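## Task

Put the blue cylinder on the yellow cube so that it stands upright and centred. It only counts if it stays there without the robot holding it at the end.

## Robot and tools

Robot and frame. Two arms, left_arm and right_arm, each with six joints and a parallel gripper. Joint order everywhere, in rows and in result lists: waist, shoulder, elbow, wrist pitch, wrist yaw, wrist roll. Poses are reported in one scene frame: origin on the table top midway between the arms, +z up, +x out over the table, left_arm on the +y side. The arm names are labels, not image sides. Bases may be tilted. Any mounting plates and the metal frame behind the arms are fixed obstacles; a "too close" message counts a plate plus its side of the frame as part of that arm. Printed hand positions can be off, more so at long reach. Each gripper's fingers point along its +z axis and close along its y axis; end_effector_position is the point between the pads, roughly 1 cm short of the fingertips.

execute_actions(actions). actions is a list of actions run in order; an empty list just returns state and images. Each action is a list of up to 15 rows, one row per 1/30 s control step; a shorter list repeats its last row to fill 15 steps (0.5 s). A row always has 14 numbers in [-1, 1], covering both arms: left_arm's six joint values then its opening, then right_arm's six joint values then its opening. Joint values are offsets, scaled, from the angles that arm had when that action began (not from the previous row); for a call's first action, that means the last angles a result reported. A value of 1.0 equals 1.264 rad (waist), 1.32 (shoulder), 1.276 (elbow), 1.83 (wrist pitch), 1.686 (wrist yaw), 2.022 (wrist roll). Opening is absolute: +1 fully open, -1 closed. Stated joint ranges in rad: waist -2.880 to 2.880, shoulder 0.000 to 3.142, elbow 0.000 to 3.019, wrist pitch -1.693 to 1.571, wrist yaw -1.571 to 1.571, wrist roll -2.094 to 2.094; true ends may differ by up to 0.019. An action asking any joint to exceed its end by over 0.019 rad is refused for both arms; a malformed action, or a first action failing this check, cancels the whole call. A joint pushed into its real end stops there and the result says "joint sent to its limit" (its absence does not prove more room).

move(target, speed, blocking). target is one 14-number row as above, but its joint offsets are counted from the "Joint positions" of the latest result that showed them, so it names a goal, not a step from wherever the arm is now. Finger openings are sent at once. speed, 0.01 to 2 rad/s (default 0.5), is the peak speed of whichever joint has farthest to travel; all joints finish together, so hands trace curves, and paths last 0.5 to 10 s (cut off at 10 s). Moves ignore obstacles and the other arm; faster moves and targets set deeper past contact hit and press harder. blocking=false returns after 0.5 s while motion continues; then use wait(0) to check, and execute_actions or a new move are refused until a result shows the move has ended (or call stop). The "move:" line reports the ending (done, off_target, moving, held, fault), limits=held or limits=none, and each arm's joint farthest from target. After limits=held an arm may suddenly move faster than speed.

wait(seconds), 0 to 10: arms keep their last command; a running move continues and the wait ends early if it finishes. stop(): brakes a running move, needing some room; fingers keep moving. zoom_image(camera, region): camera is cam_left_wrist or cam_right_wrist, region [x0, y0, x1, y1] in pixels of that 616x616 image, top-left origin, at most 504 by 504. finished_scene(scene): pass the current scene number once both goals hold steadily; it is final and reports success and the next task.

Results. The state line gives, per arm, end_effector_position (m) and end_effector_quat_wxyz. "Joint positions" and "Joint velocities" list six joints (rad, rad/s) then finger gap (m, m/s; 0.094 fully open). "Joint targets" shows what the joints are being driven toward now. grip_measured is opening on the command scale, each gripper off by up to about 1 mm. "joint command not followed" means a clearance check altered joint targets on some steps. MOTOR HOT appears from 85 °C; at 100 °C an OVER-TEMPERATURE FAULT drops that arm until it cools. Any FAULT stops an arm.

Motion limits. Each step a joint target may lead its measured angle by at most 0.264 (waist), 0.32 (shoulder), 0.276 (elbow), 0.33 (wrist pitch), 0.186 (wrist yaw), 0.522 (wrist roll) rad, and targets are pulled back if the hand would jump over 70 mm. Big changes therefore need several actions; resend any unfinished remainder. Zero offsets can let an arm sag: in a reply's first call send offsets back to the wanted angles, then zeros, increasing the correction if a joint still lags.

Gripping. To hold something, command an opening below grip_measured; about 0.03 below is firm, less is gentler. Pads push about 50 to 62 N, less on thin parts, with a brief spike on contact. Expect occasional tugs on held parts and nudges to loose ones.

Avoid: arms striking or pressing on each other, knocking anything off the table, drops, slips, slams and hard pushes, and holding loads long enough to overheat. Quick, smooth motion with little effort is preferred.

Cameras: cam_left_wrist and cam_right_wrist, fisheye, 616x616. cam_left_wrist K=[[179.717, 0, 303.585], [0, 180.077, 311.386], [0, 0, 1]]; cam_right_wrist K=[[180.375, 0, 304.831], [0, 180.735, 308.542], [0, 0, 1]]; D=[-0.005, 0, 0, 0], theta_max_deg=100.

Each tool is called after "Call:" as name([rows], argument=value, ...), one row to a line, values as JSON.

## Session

Call:
execute_actions(actions=[])

Scene clock: 0.00 s.
left_arm: end_effector_position=(+0.0039, +0.7728, +0.3174) grip_measured=+1.000 end_effector_quat_wxyz=(+0.010, +0.846, -0.532, +0.009) | right_arm: end_effector_position=(+0.4163, -0.5396, +0.2417) grip_measured=-0.994 end_effector_quat_wxyz=(+0.365, +0.059, +0.929, -0.015)
Joint names: [waist, shoulder, elbow, wrist pitch, wrist yaw, wrist roll]
Joint positions: left_arm=[ 1.825  1.483  1.444 -1.339  0.216 -0.346  0.094] | right_arm=[-0.295  1.199  0.687 -0.139 -0.085 -0.382  0.   ]
Joint velocities: left_arm=[ 0.005 -0.005  0.007  0.012  0.037 -0.007  0.   ] | right_arm=[ 0.005  0.015 -0.002 -0.002  0.007  0.037 -0.001]
Joint targets: left_arm=[1.824 1.492 1.461 -1.339 0.216 -0.346] | right_arm=[-0.296 1.203 0.703 -0.137 -0.084 -0.382]

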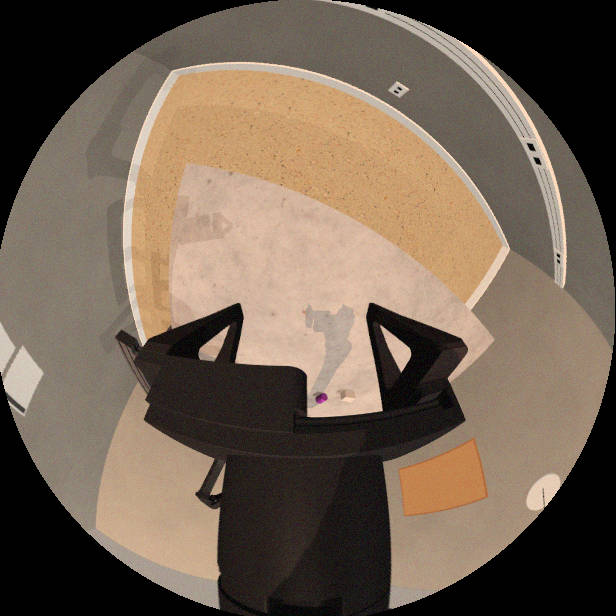

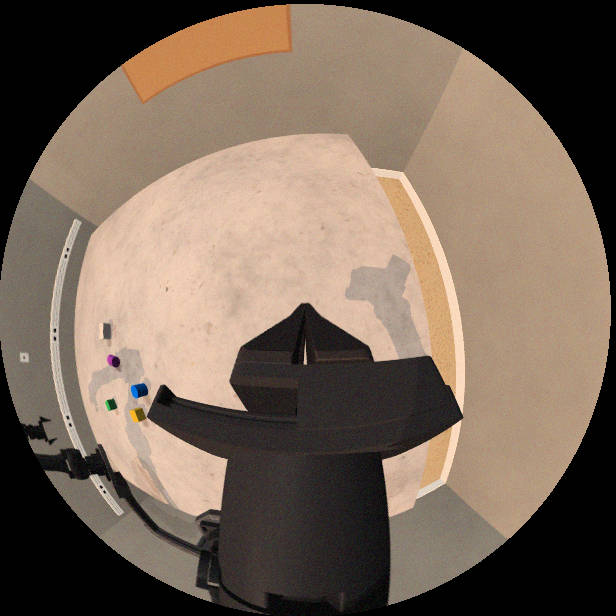

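Call:
move(target=[0,0,0,0,0,0,1, 0.985,0.44,0.314,-0.3,0.17,0.5,0.5], speed=1.2)

Scene clock: 2.33 s.
left_arm: end_effector_position=(+0.0039, +0.7728, +0.3174) grip_measured=+1.000 end_effector_quat_wxyz=(+0.010, +0.846, -0.532, +0.009) | right_arm: end_effector_position=(+0.3325, +0.0084, +0.2288) grip_measured=+0.498 end_effector_quat_wxyz=(+0.084, -0.069, +0.986, +0.125)
Joint names: [waist, shoulder, elbow, wrist pitch, wrist yaw, wrist roll]
Joint positions: left_arm=[ 1.825  1.483  1.444 -1.339  0.216 -0.346  0.094] | right_arm=[ 0.956  1.765  1.045 -0.679  0.199  0.616  0.07 ]
Joint velocities: left_arm=[-0.005 -0.005  0.002  0.007 -0.051  0.051  0.   ] | right_arm=[-0.015 -0.034 -0.002  0.002  0.007 -0.051 -0.001]
Joint targets: left_arm=[1.825 1.483 1.444 -1.339 0.216 -0.346] | right_arm=[0.950 1.780 1.087 -0.688 0.202 0.629]
move: off_target (right_arm); limits=none; left_arm: farthest joint: the waist, 0.000 radians from its target (0.000 radians at the start); right_arm: farthest joint: the elbow, 0.043 radians from its target (0.401 radians at the start)

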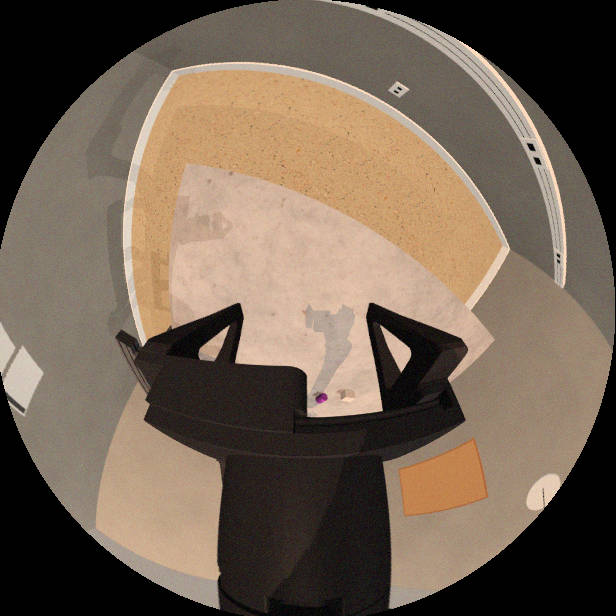

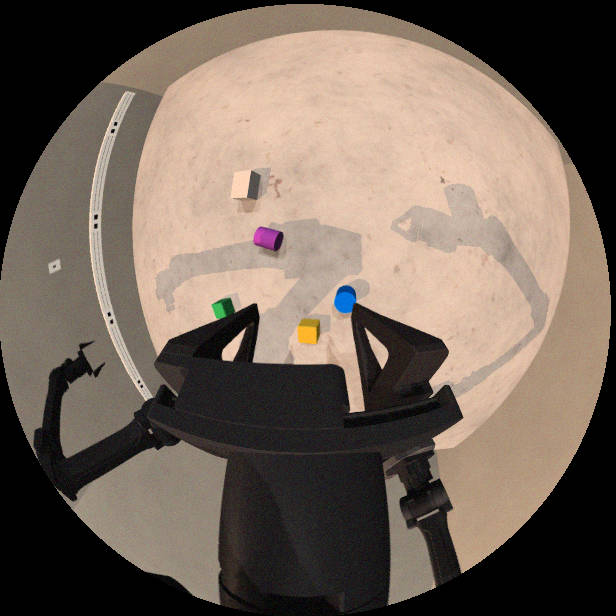

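Call:
move(target=[0,0,0,0,0,0,1, -0.04,0.164,0.035,-0.068,0.035,0,0.5], speed=1)

Scene clock: 3.90 s.
left_arm: end_effector_position=(+0.0039, +0.7728, +0.3174) grip_measured=+1.000 end_effector_quat_wxyz=(+0.010, +0.846, -0.532, +0.009) | right_arm: end_effector_position=(+0.2979, -0.0303, +0.1244) grip_measured=+0.498 end_effector_quat_wxyz=(-0.024, -0.087, +0.996, -0.002)
Joint names: [waist, shoulder, elbow, wrist pitch, wrist yaw, wrist roll]
Joint positions: left_arm=[ 1.825  1.483  1.444 -1.339  0.216 -0.346  0.094] | right_arm=[ 0.91   1.989  1.058 -0.797  0.256  0.616  0.07 ]
Joint velocities: left_arm=[ 0.005 -0.005  0.002  0.007 -0.007 -0.081  0.   ] | right_arm=[-0.005 -0.015 -0.012 -0.017  0.022 -0.037 -0.   ]
Joint targets: left_arm=[1.825 1.483 1.444 -1.339 0.216 -0.346] | right_arm=[0.905 1.982 1.089 -0.804 0.258 0.615]
move: off_target (right_arm); limits=none; left_arm: farthest joint: the waist, 0.000 radians from its target (0.000 radians at the start); right_arm: farthest joint: the elbow, 0.031 radians from its target (0.045 radians at the start)

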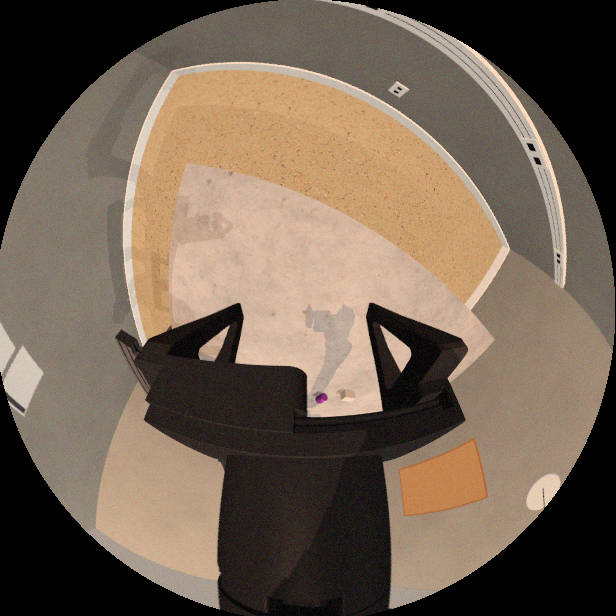

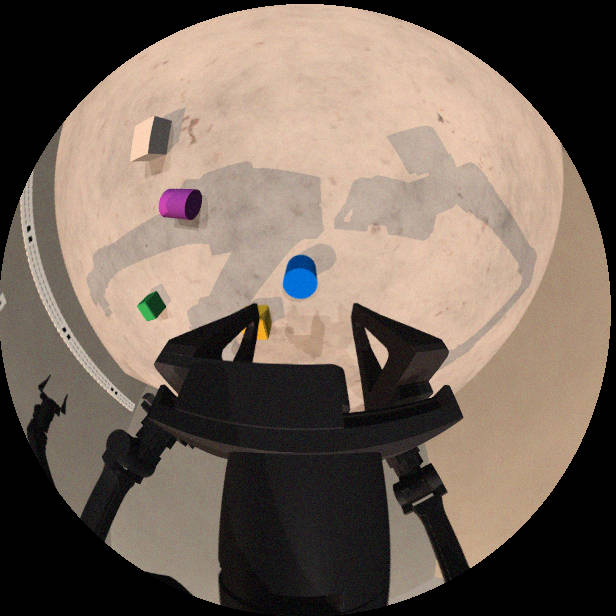

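Call:
move(target=[0,0,0,0,0,0,1, -0.028,0.095,-0.04,0.11,0,0,0.4], speed=0.6)

Scene clock: 5.73 s.
left_arm: end_effector_position=(+0.0039, +0.7728, +0.3174) grip_measured=+1.000 end_effector_quat_wxyz=(+0.010, +0.846, -0.532, +0.009) | right_arm: end_effector_position=(+0.2884, -0.0303, +0.0611) grip_measured=+0.402 end_effector_quat_wxyz=(-0.018, -0.071, +0.997, +0.005)
Joint names: [waist, shoulder, elbow, wrist pitch, wrist yaw, wrist roll]
Joint positions: left_arm=[ 1.825  1.483  1.444 -1.339  0.216 -0.346  0.094] | right_arm=[ 0.883  2.104  1.007 -0.605  0.256  0.616  0.066]
Joint velocities: left_arm=[ 0.005 -0.005 -0.007 -0.007  0.007 -0.007  0.   ] | right_arm=[-0.015 -0.015  0.017 -0.012  0.037 -0.007  0.   ]
Joint targets: left_arm=[1.825 1.483 1.444 -1.339 0.216 -0.346] | right_arm=[0.874 2.114 1.007 -0.596 0.256 0.616]
move: done; limits=none; left_arm: farthest joint: the waist, 0.000 radians from its target (0.000 radians at the start); right_arm: farthest joint: the shoulder, 0.010 radians from its target (0.125 radians at the start)

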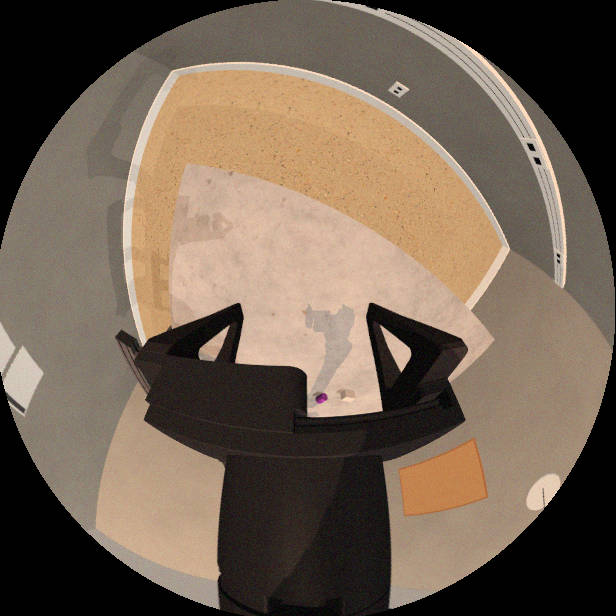

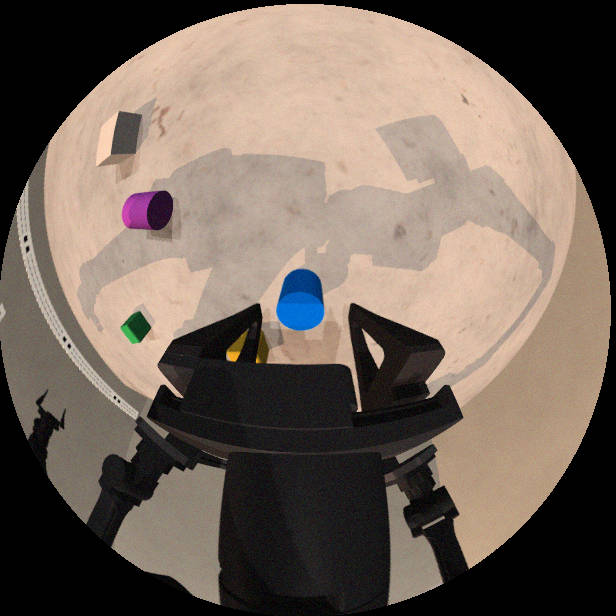

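Call:
move(target=[0,0,0,0,0,0,1, -0.008,0.062,0,0.045,0,0,0.35], speed=0.4)

Scene clock: 7.00 s.
left_arm: end_effector_position=(+0.0039, +0.7728, +0.3174) grip_measured=+1.000 end_effector_quat_wxyz=(+0.010, +0.846, -0.532, +0.009) | right_arm: end_effector_position=(+0.2843, -0.0238, +0.0352) grip_measured=+0.352 end_effector_quat_wxyz=(-0.014, -0.070, +0.997, +0.008)
Joint names: [waist, shoulder, elbow, wrist pitch, wrist yaw, wrist roll]
Joint positions: left_arm=[ 1.825  1.483  1.444 -1.339  0.216 -0.346  0.094] | right_arm=[ 0.883  2.167  1.007 -0.531  0.256  0.616  0.064]
Joint velocities: left_arm=[ 0.005 -0.015 -0.022 -0.002 -0.066  0.007  0.   ] | right_arm=[-0.015  0.005  0.002  0.002 -0.007 -0.037  0.   ]
Joint targets: left_arm=[1.825 1.483 1.444 -1.339 0.216 -0.346] | right_arm=[0.872 2.186 1.007 -0.522 0.256 0.616]
move: done; limits=none; left_arm: farthest joint: the waist, 0.000 radians from its target (0.000 radians at the start); right_arm: farthest joint: the shoulder, 0.019 radians from its target (0.081 radians at the start)

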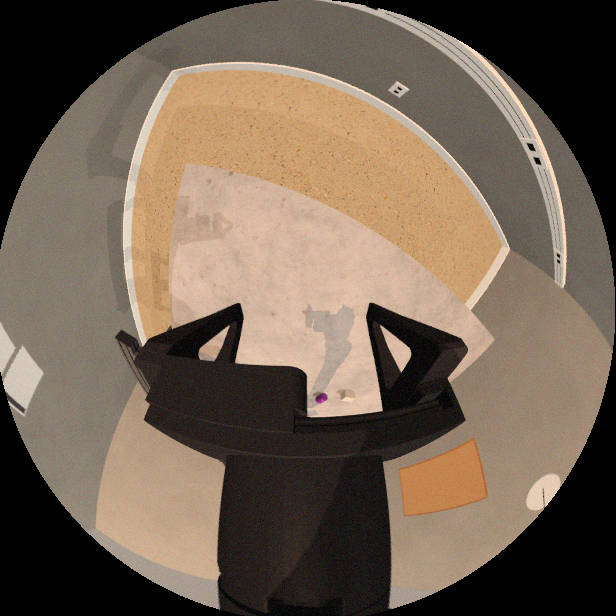

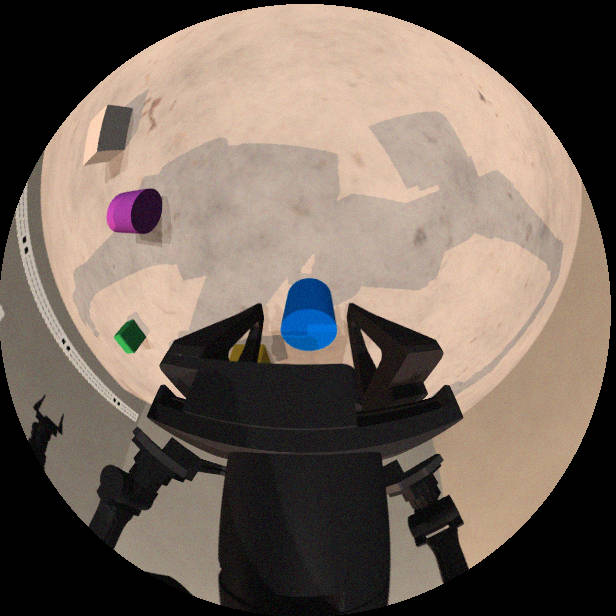

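Good. Close, lift.

Call:
execute_actions([
  [[0,0,0,0,0,0,1,0,0,0,0,0,0,-0.3]],
  [[0,0,0,0,0,0,1,0,0,0,0,0,0,-0.3]],
])

Call:
move(target=[0,0,0,0,0,0,1, 0,-0.14,0.016,-0.11,0,0,-0.3], speed=0.6)

Scene clock: 8.20 s.
left_arm: end_effector_position=(+0.0039, +0.7728, +0.3174) grip_measured=+1.000 end_effector_quat_wxyz=(+0.010, +0.846, -0.532, +0.009) | right_arm: end_effector_position=(+0.2843, -0.0238, +0.0352) grip_measured=-0.219 end_effector_quat_wxyz=(-0.014, -0.070, +0.997, +0.008)
Joint names: [waist, shoulder, elbow, wrist pitch, wrist yaw, wrist roll]
Joint positions: left_arm=[ 1.825  1.483  1.444 -1.339  0.216 -0.346  0.094] | right_arm=[ 0.883  2.167  1.007 -0.531  0.256  0.616  0.037]
Joint velocities: left_arm=[ 0.005 -0.005 -0.012 -0.002 -0.066 -0.066  0.   ] | right_arm=[-0.015 -0.005 -0.017 -0.002 -0.022  0.022  0.   ]
Joint targets: left_arm=[1.825 1.483 1.444 -1.339 0.216 -0.346] | right_arm=[0.883 2.167 1.007 -0.531 0.256 0.616]

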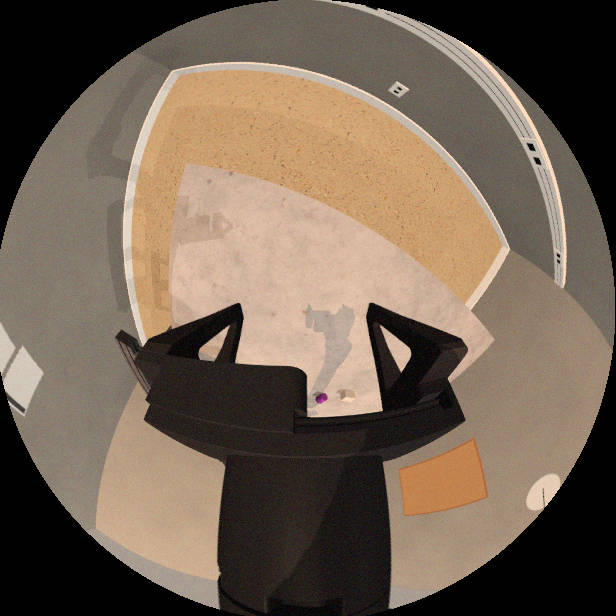

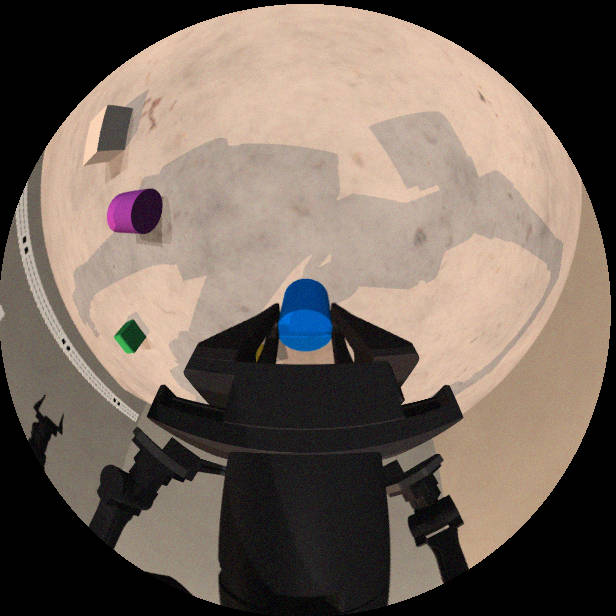

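Scene clock: 9.13 s.
left_arm: end_effector_position=(+0.0039, +0.7728, +0.3174) grip_measured=+1.000 end_effector_quat_wxyz=(+0.010, +0.846, -0.532, +0.009) | right_arm: end_effector_position=(+0.2997, -0.0422, +0.1169) grip_measured=-0.219 end_effector_quat_wxyz=(-0.012, -0.069, +0.998, +0.009)
Joint names: [waist, shoulder, elbow, wrist pitch, wrist yaw, wrist roll]
Joint positions: left_arm=[ 1.825  1.483  1.444 -1.339  0.216 -0.346  0.094] | right_arm=[ 0.883  1.968  1.007 -0.725  0.256  0.616  0.037]
Joint velocities: left_arm=[-0.005  0.005 -0.012 -0.007  0.007 -0.037  0.   ] | right_arm=[-0.005  0.005 -0.022 -0.027 -0.007  0.022 -0.001]
Joint targets: left_arm=[1.825 1.483 1.444 -1.339 0.216 -0.346] | right_arm=[0.883 1.982 1.027 -0.732 0.256 0.616]
move: off_target (right_arm); limits=none; left_arm: farthest joint: the waist, 0.000 radians from its target (0.000 radians at the start); right_arm: farthest joint: the elbow, 0.021 radians from its target (0.021 radians at the start)

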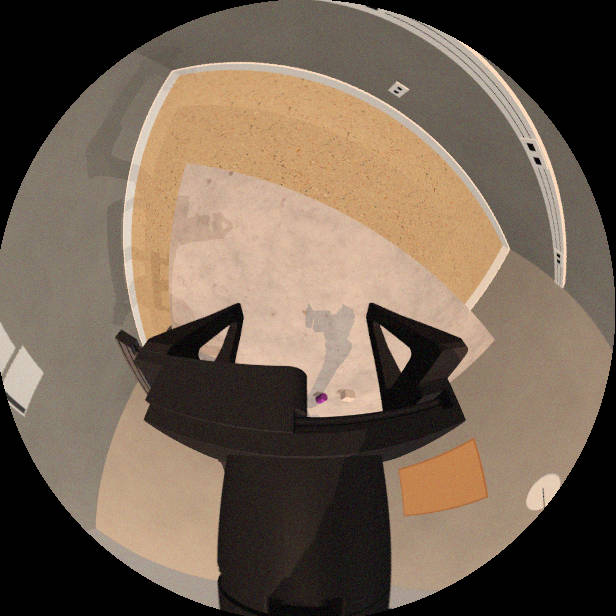

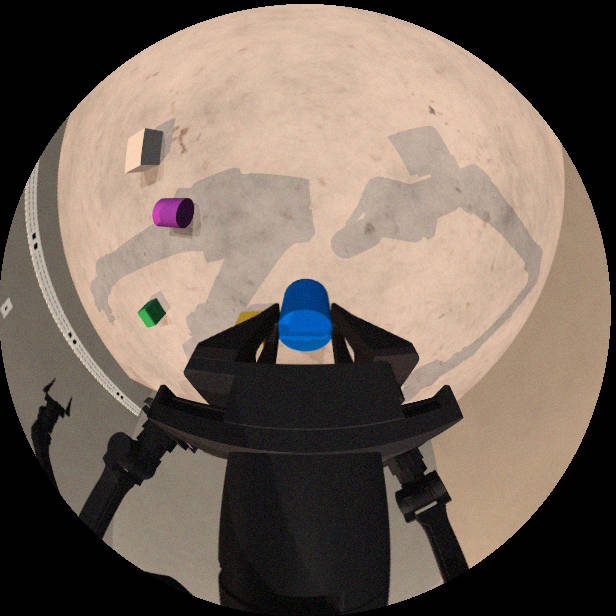

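Call:
move(target=[0,0,0,0,0,0,1, 0.202,0.042,-0.016,-0.021,-0.024,0,-0.3], speed=0.6)

Call:
zoom_image(camera="cam_right_wrist", region=[240,220,380,360])

Scene clock: 10.67 s.
left_arm: end_effector_position=(+0.0039, +0.7728, +0.3174) grip_measured=+1.000 end_effector_quat_wxyz=(+0.010, +0.846, -0.532, +0.009) | right_arm: end_effector_position=(+0.2033, +0.0221, +0.1298) grip_measured=-0.219 end_effector_quat_wxyz=(-0.017, -0.204, +0.979, +0.005)
Joint names: [waist, shoulder, elbow, wrist pitch, wrist yaw, wrist roll]
Joint positions: left_arm=[ 1.825  1.483  1.444 -1.339  0.216 -0.346  0.094] | right_arm=[ 1.147  2.002  0.991 -0.756  0.215  0.616  0.037]
Joint velocities: left_arm=[-0.005 -0.005  0.017  0.007 -0.022  0.007  0.   ] | right_arm=[-0.005 -0.015 -0.012  0.002  0.007  0.022 -0.001]
Joint targets: left_arm=[1.825 1.483 1.444 -1.339 0.216 -0.346] | right_arm=[1.138 2.023 0.986 -0.764 0.215 0.616]
move: off_target (right_arm); limits=none; left_arm: farthest joint: the waist, 0.000 radians from its target (0.000 radians at the start); right_arm: farthest joint: the shoulder, 0.021 radians from its target (0.056 radians at the start)

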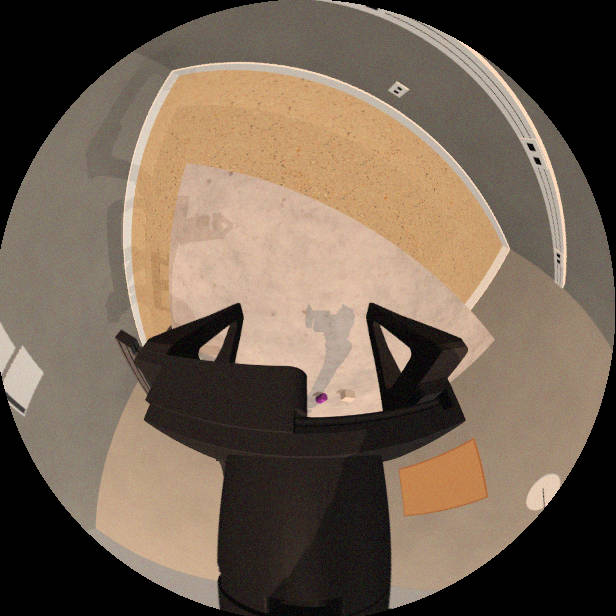

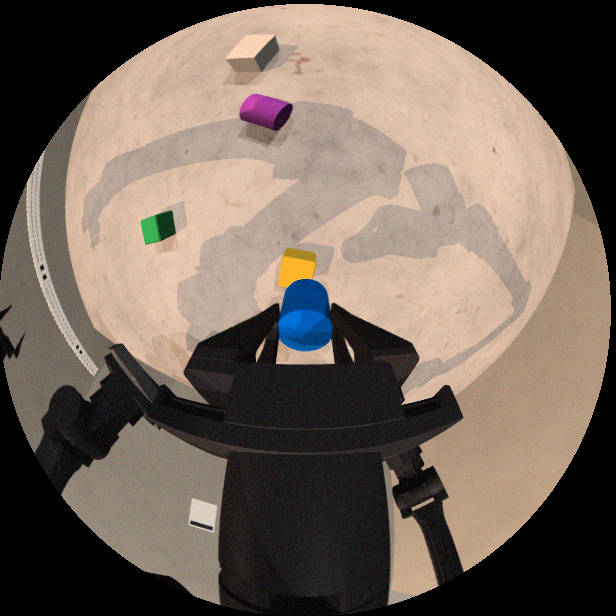

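Region (240, 220, 380, 360) of cam_right_wrist's 616x616 image, scaled by 3.600, with more detail than that image has.

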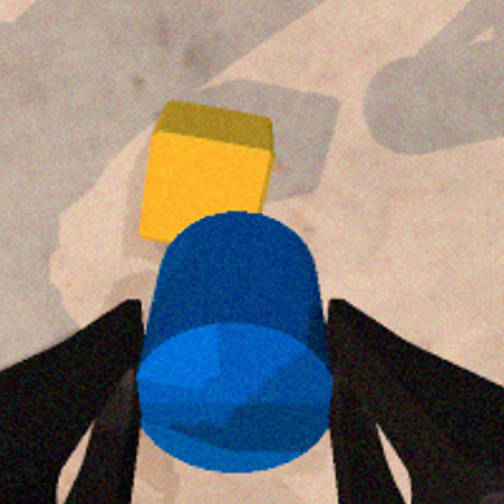

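Call:
move(target=[0,0,0,0,0,0,1, -0.012,0.098,0.02,0.06,0,0,-0.3], speed=0.3)

Call:
zoom_image(camera="cam_right_wrist", region=[240,220,380,360])

Scene clock: 12.37 s.
left_arm: end_effector_position=(+0.0039, +0.7728, +0.3174) grip_measured=+1.000 end_effector_quat_wxyz=(+0.010, +0.846, -0.532, +0.009) | right_arm: end_effector_position=(+0.1948, +0.0288, +0.0821) grip_measured=-0.219 end_effector_quat_wxyz=(-0.023, -0.204, +0.979, -0.000)
Joint names: [waist, shoulder, elbow, wrist pitch, wrist yaw, wrist roll]
Joint positions: left_arm=[ 1.825  1.483  1.444 -1.339  0.216 -0.346  0.094] | right_arm=[ 1.144  2.118  0.991 -0.655  0.215  0.616  0.037]
Joint velocities: left_arm=[-0.015 -0.005 -0.002  0.007 -0.095  0.066  0.   ] | right_arm=[-0.005 -0.034 -0.012 -0.007 -0.022 -0.007 -0.   ]
Joint targets: left_arm=[1.825 1.483 1.444 -1.339 0.216 -0.346] | right_arm=[1.132 2.132 1.017 -0.646 0.215 0.616]
move: off_target (right_arm); limits=none; left_arm: farthest joint: the waist, 0.000 radians from its target (0.000 radians at the start); right_arm: farthest joint: the elbow, 0.025 radians from its target (0.025 radians at the start)

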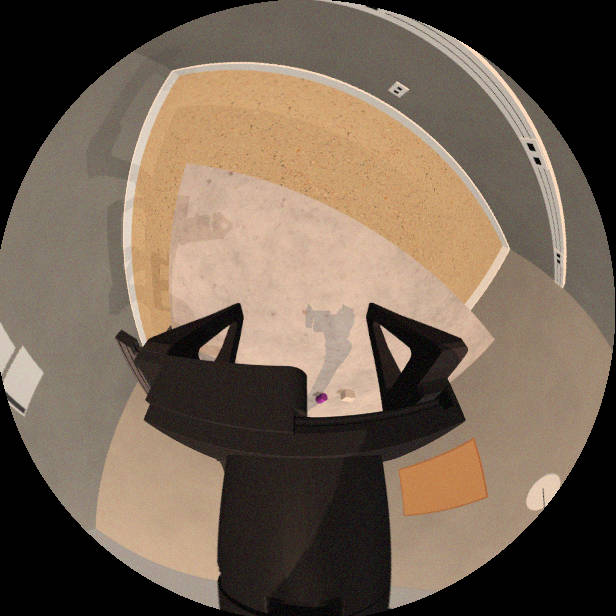

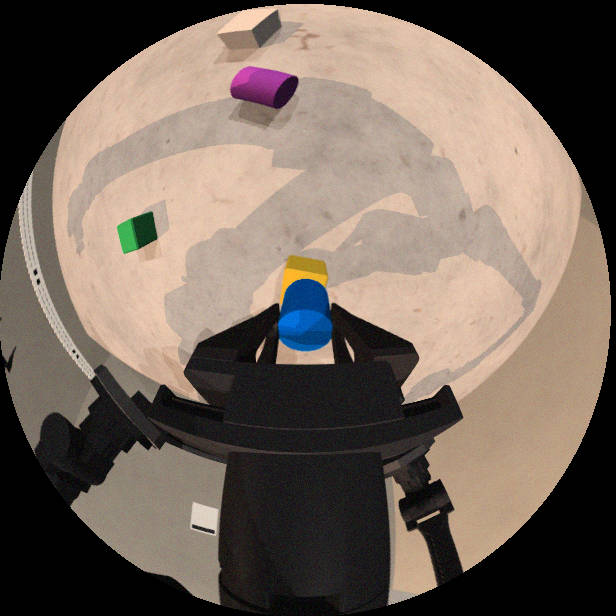

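Region (240, 220, 380, 360) of cam_right_wrist's 616x616 image, scaled by 3.600, with more detail than that image has.

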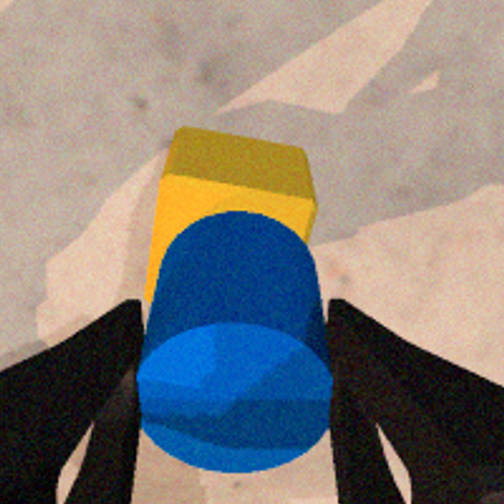

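Call:
move(target=[0,0,0,0,0,0,1, 0,0.022,0.027,0.008,0,0,-0.3], speed=0.1)

Call:
zoom_image(camera="cam_right_wrist", region=[240,220,380,360])

Scene clock: 13.77 s.
left_arm: end_effector_position=(+0.0039, +0.7728, +0.3174) grip_measured=+1.000 end_effector_quat_wxyz=(+0.010, +0.846, -0.532, +0.009) | right_arm: end_effector_position=(+0.1954, +0.0299, +0.0821) grip_measured=-0.219 end_effector_quat_wxyz=(-0.021, -0.203, +0.979, +0.002)
Joint names: [waist, shoulder, elbow, wrist pitch, wrist yaw, wrist roll]
Joint positions: left_arm=[ 1.825  1.483  1.444 -1.339  0.216 -0.346  0.094] | right_arm=[ 1.144  2.118  0.991 -0.65   0.215  0.616  0.037]
Joint velocities: left_arm=[ 0.015 -0.005 -0.007 -0.007  0.022  0.022  0.   ] | right_arm=[ 0.005 -0.005 -0.012  0.012 -0.007  0.022  0.001]
Joint targets: left_arm=[1.825 1.483 1.444 -1.339 0.216 -0.346] | right_arm=[1.144 2.147 1.026 -0.641 0.215 0.616]
move: off_target (right_arm); limits=none; left_arm: farthest joint: the waist, 0.000 radians from its target (0.000 radians at the start); right_arm: farthest joint: the elbow, 0.034 radians from its target (0.034 radians at the start)

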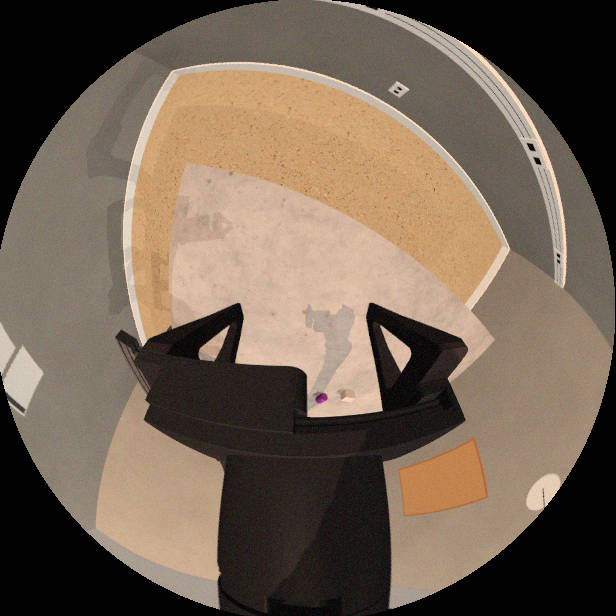

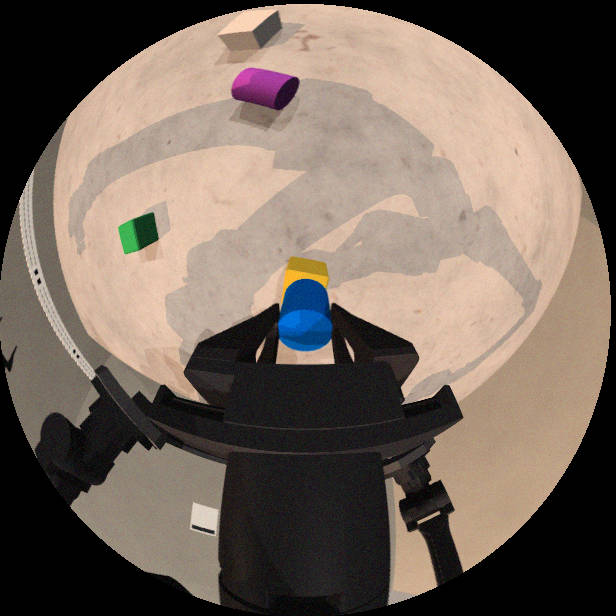

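Region (240, 220, 380, 360) of cam_right_wrist's 616x616 image, scaled by 3.600, with more detail than that image has.

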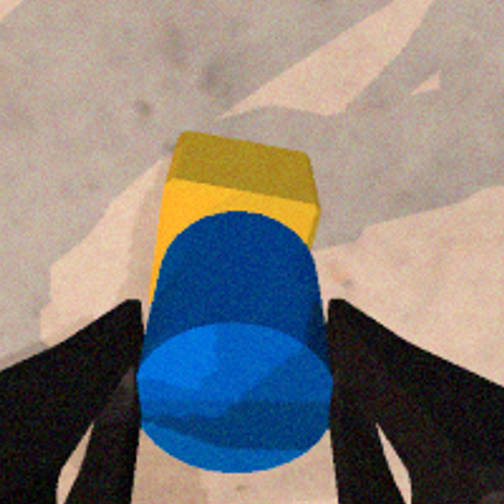

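Stiction; push further.

Call:
move(target=[0,0,0,0,0,0,1, 0,0.04,0.04,0.008,0,0,-0.3], speed=0.1)

Call:
zoom_image(camera="cam_right_wrist", region=[240,220,380,360])

Scene clock: 14.90 s.
left_arm: end_effector_position=(+0.0039, +0.7728, +0.3174) grip_measured=+1.000 end_effector_quat_wxyz=(+0.010, +0.846, -0.532, +0.009) | right_arm: end_effector_position=(+0.1976, +0.0367, +0.0754) grip_measured=-0.219 end_effector_quat_wxyz=(-0.021, -0.203, +0.979, +0.002)
Joint names: [waist, shoulder, elbow, wrist pitch, wrist yaw, wrist roll]
Joint positions: left_arm=[ 1.825  1.483  1.444 -1.339  0.216 -0.346  0.094] | right_arm=[ 1.144  2.146  1.012 -0.644  0.215  0.616  0.037]
Joint velocities: left_arm=[-0.015  0.005  0.007  0.002 -0.066 -0.007  0.   ] | right_arm=[-0.015 -0.005  0.002 -0.017 -0.007 -0.007  0.001]
Joint targets: left_arm=[1.825 1.483 1.444 -1.339 0.216 -0.346] | right_arm=[1.144 2.172 1.043 -0.635 0.215 0.616]
move: off_target (right_arm); limits=none; left_arm: farthest joint: the waist, 0.000 radians from its target (0.000 radians at the start); right_arm: farthest joint: the elbow, 0.030 radians from its target (0.051 radians at the start)

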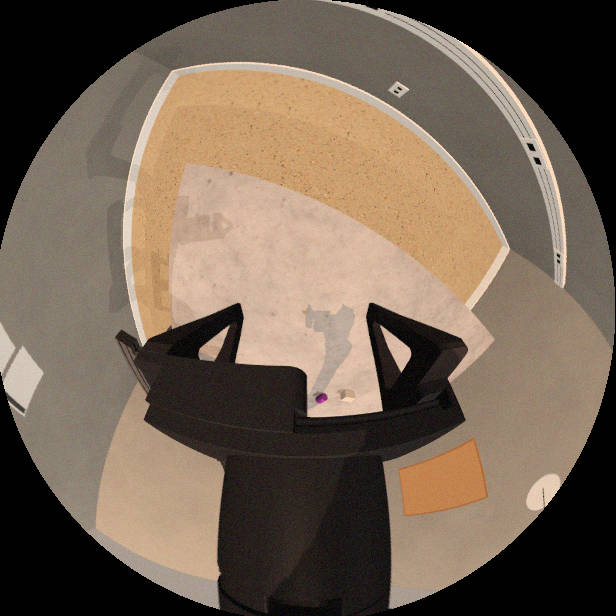

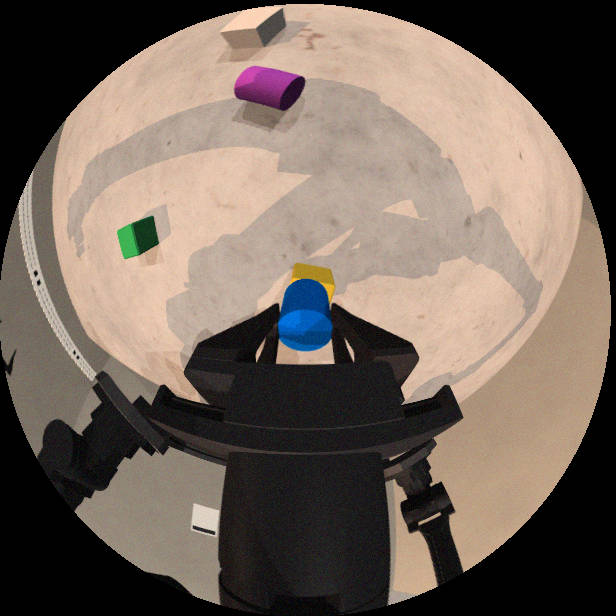

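Region (240, 220, 380, 360) of cam_right_wrist's 616x616 image, scaled by 3.600, with more detail than that image has.

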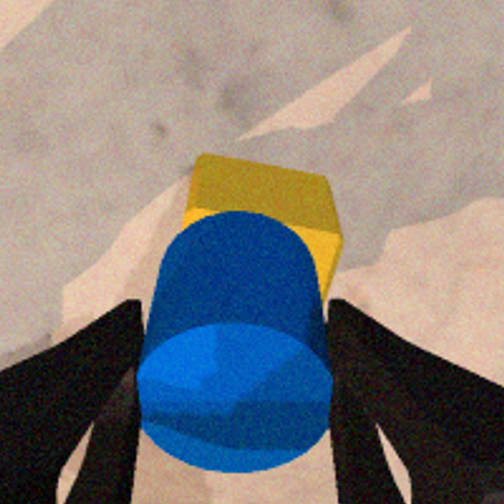

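Call:
move(target=[0,0,0,0,0,0,1, 0,-0.02,0.016,0,0,0,-0.3], speed=0.1)

Call:
move(target=[0,0,0,0,0,0,1, -0.017,0,0.01,0,0,0,-0.3], speed=0.1)

Call:
zoom_image(camera="cam_right_wrist", region=[240,220,380,360])

Scene clock: 16.33 s.
left_arm: end_effector_position=(+0.0039, +0.7728, +0.3174) grip_measured=+1.000 end_effector_quat_wxyz=(+0.010, +0.846, -0.532, +0.009) | right_arm: end_effector_position=(+0.2003, +0.0384, +0.0806) grip_measured=-0.219 end_effector_quat_wxyz=(-0.017, -0.202, +0.979, +0.006)
Joint names: [waist, shoulder, elbow, wrist pitch, wrist yaw, wrist roll]
Joint positions: left_arm=[ 1.825  1.483  1.444 -1.339  0.216 -0.346  0.094] | right_arm=[ 1.144  2.133  1.012 -0.644  0.215  0.616  0.037]
Joint velocities: left_arm=[-0.015  0.005 -0.002 -0.002  0.022 -0.081  0.   ] | right_arm=[-0.024 -0.024 -0.012  0.012  0.051 -0.022 -0.   ]
Joint targets: left_arm=[1.825 1.483 1.444 -1.339 0.216 -0.346] | right_arm=[1.144 2.119 1.033 -0.644 0.215 0.616]
move: done; limits=none; left_arm: farthest joint: the waist, 0.000 radians from its target (0.000 radians at the start); right_arm: farthest joint: the elbow, 0.020 radians from its target (0.020 radians at the start)

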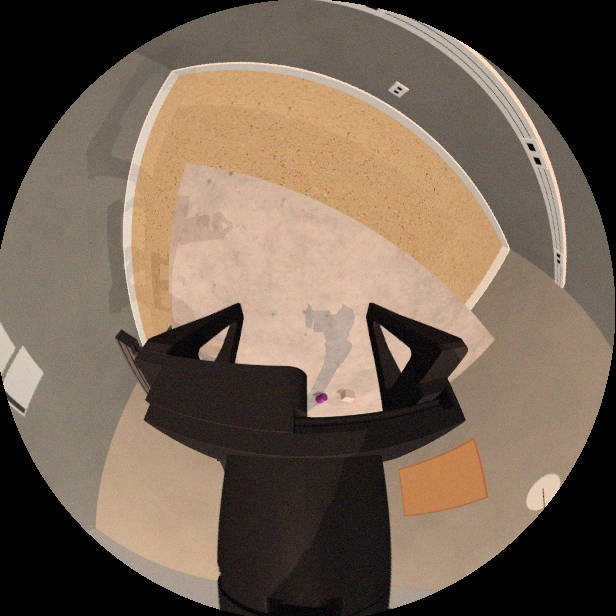

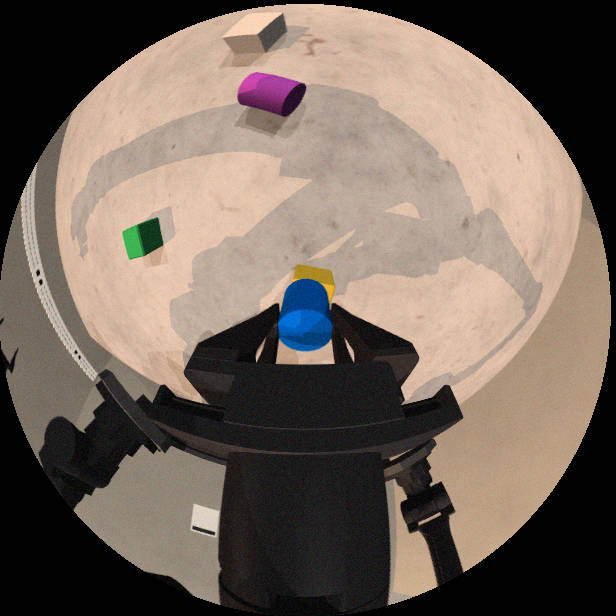

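Scene clock: 17.13 s.
left_arm: end_effector_position=(+0.0039, +0.7728, +0.3174) grip_measured=+1.000 end_effector_quat_wxyz=(+0.010, +0.846, -0.532, +0.009) | right_arm: end_effector_position=(+0.2037, +0.0358, +0.0794) grip_measured=-0.219 end_effector_quat_wxyz=(-0.018, -0.197, +0.980, +0.006)
Joint names: [waist, shoulder, elbow, wrist pitch, wrist yaw, wrist roll]
Joint positions: left_arm=[ 1.825  1.483  1.444 -1.339  0.216 -0.346  0.094] | right_arm=[ 1.132  2.133  1.012 -0.644  0.215  0.616  0.037]
Joint velocities: left_arm=[-0.005 -0.024  0.007 -0.012 -0.037 -0.066  0.   ] | right_arm=[-0.015 -0.015  0.007 -0.002 -0.081 -0.037  0.001]
Joint targets: left_arm=[1.825 1.483 1.444 -1.339 0.216 -0.346] | right_arm=[1.122 2.133 1.025 -0.644 0.215 0.616]
move: done; limits=none; left_arm: farthest joint: the waist, 0.000 radians from its target (0.000 radians at the start); right_arm: farthest joint: the elbow, 0.012 radians from its target (0.012 radians at the start)

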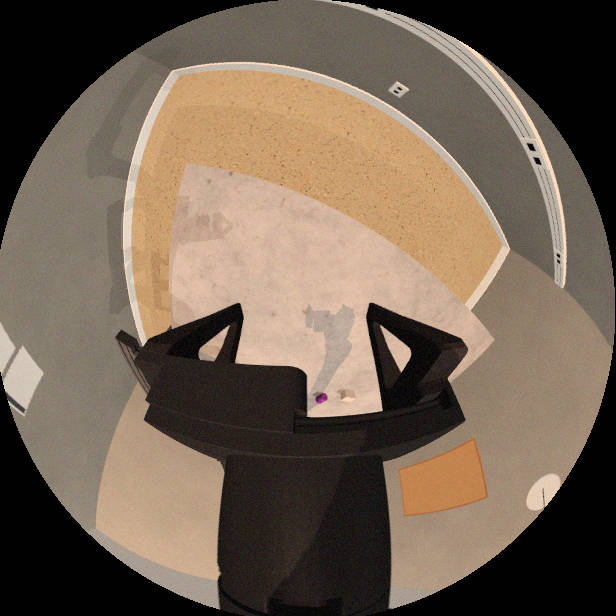

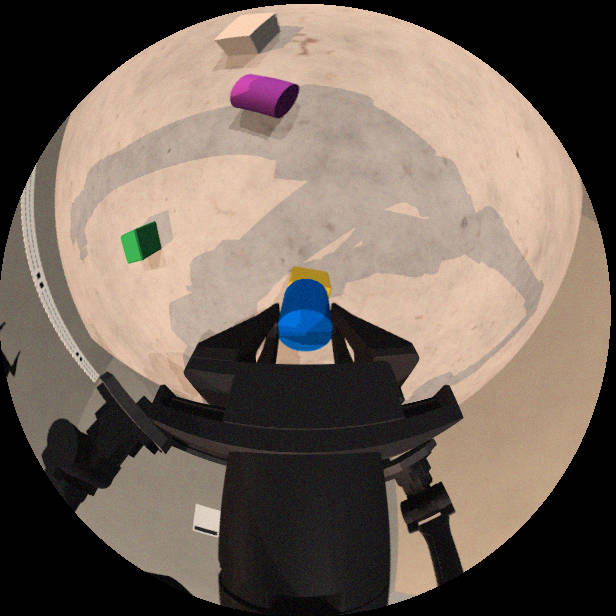

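Region (240, 220, 380, 360) of cam_right_wrist's 616x616 image, scaled by 3.600, with more detail than that image has.

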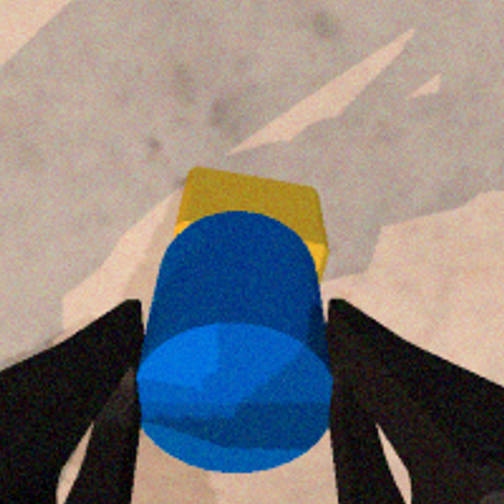

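Call:
move(target=[0,0,0,0,0,0,1, 0.015,-0.005,-0.016,0,0,0,-0.3], speed=0.1)

Call:
zoom_image(camera="cam_right_wrist", region=[240,220,380,360])

Scene clock: 18.40 s.
left_arm: end_effector_position=(+0.0039, +0.7728, +0.3174) grip_measured=+1.000 end_effector_quat_wxyz=(+0.010, +0.846, -0.532, +0.009) | right_arm: end_effector_position=(+0.1952, +0.0327, +0.0779) grip_measured=-0.219 end_effector_quat_wxyz=(-0.021, -0.204, +0.979, +0.001)
Joint names: [waist, shoulder, elbow, wrist pitch, wrist yaw, wrist roll]
Joint positions: left_arm=[ 1.825  1.483  1.444 -1.339  0.216 -0.346  0.094] | right_arm=[ 1.145  2.133  0.999 -0.644  0.215  0.616  0.037]
Joint velocities: left_arm=[-0.005 -0.015 -0.002 -0.012 -0.051  0.022  0.   ] | right_arm=[-0.015 -0.005  0.007  0.012 -0.007  0.081 -0.001]
Joint targets: left_arm=[1.825 1.483 1.444 -1.339 0.216 -0.346] | right_arm=[1.151 2.126 0.992 -0.644 0.215 0.616]
move: done; limits=none; left_arm: farthest joint: the waist, 0.000 radians from its target (0.000 radians at the start); right_arm: farthest joint: the shoulder, 0.007 radians from its target (0.007 radians at the start)

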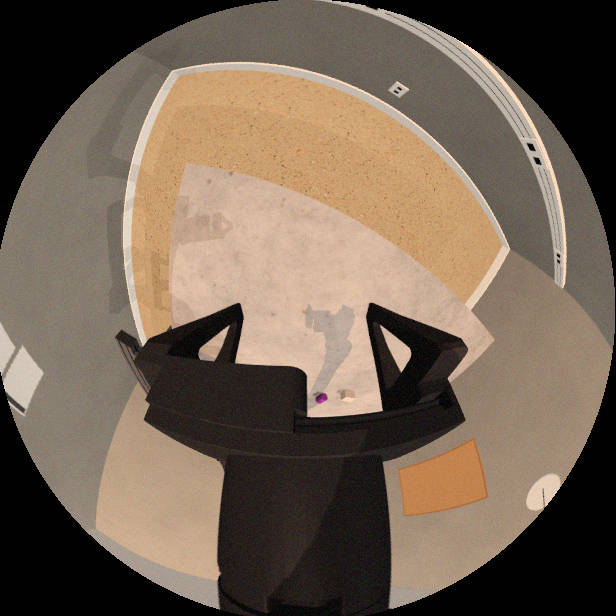

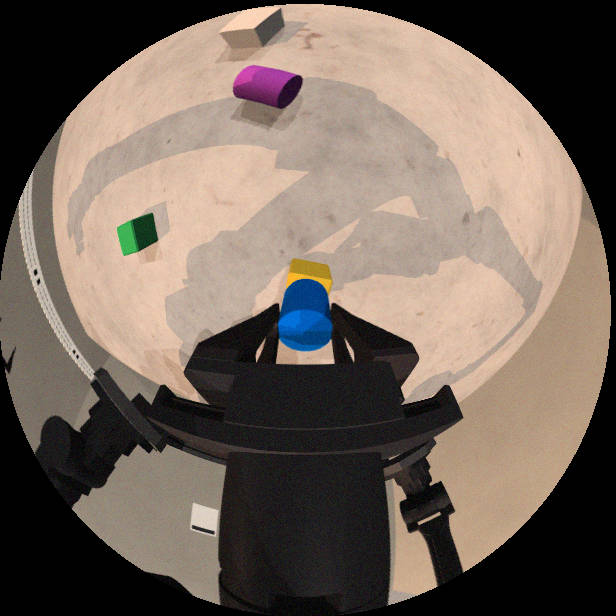

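Region (240, 220, 380, 360) of cam_right_wrist's 616x616 image, scaled by 3.600, with more detail than that image has.

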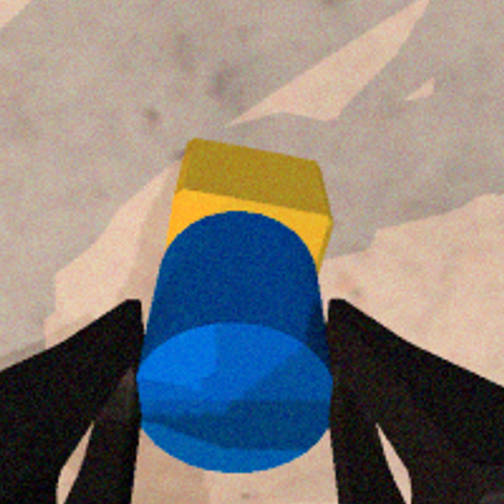

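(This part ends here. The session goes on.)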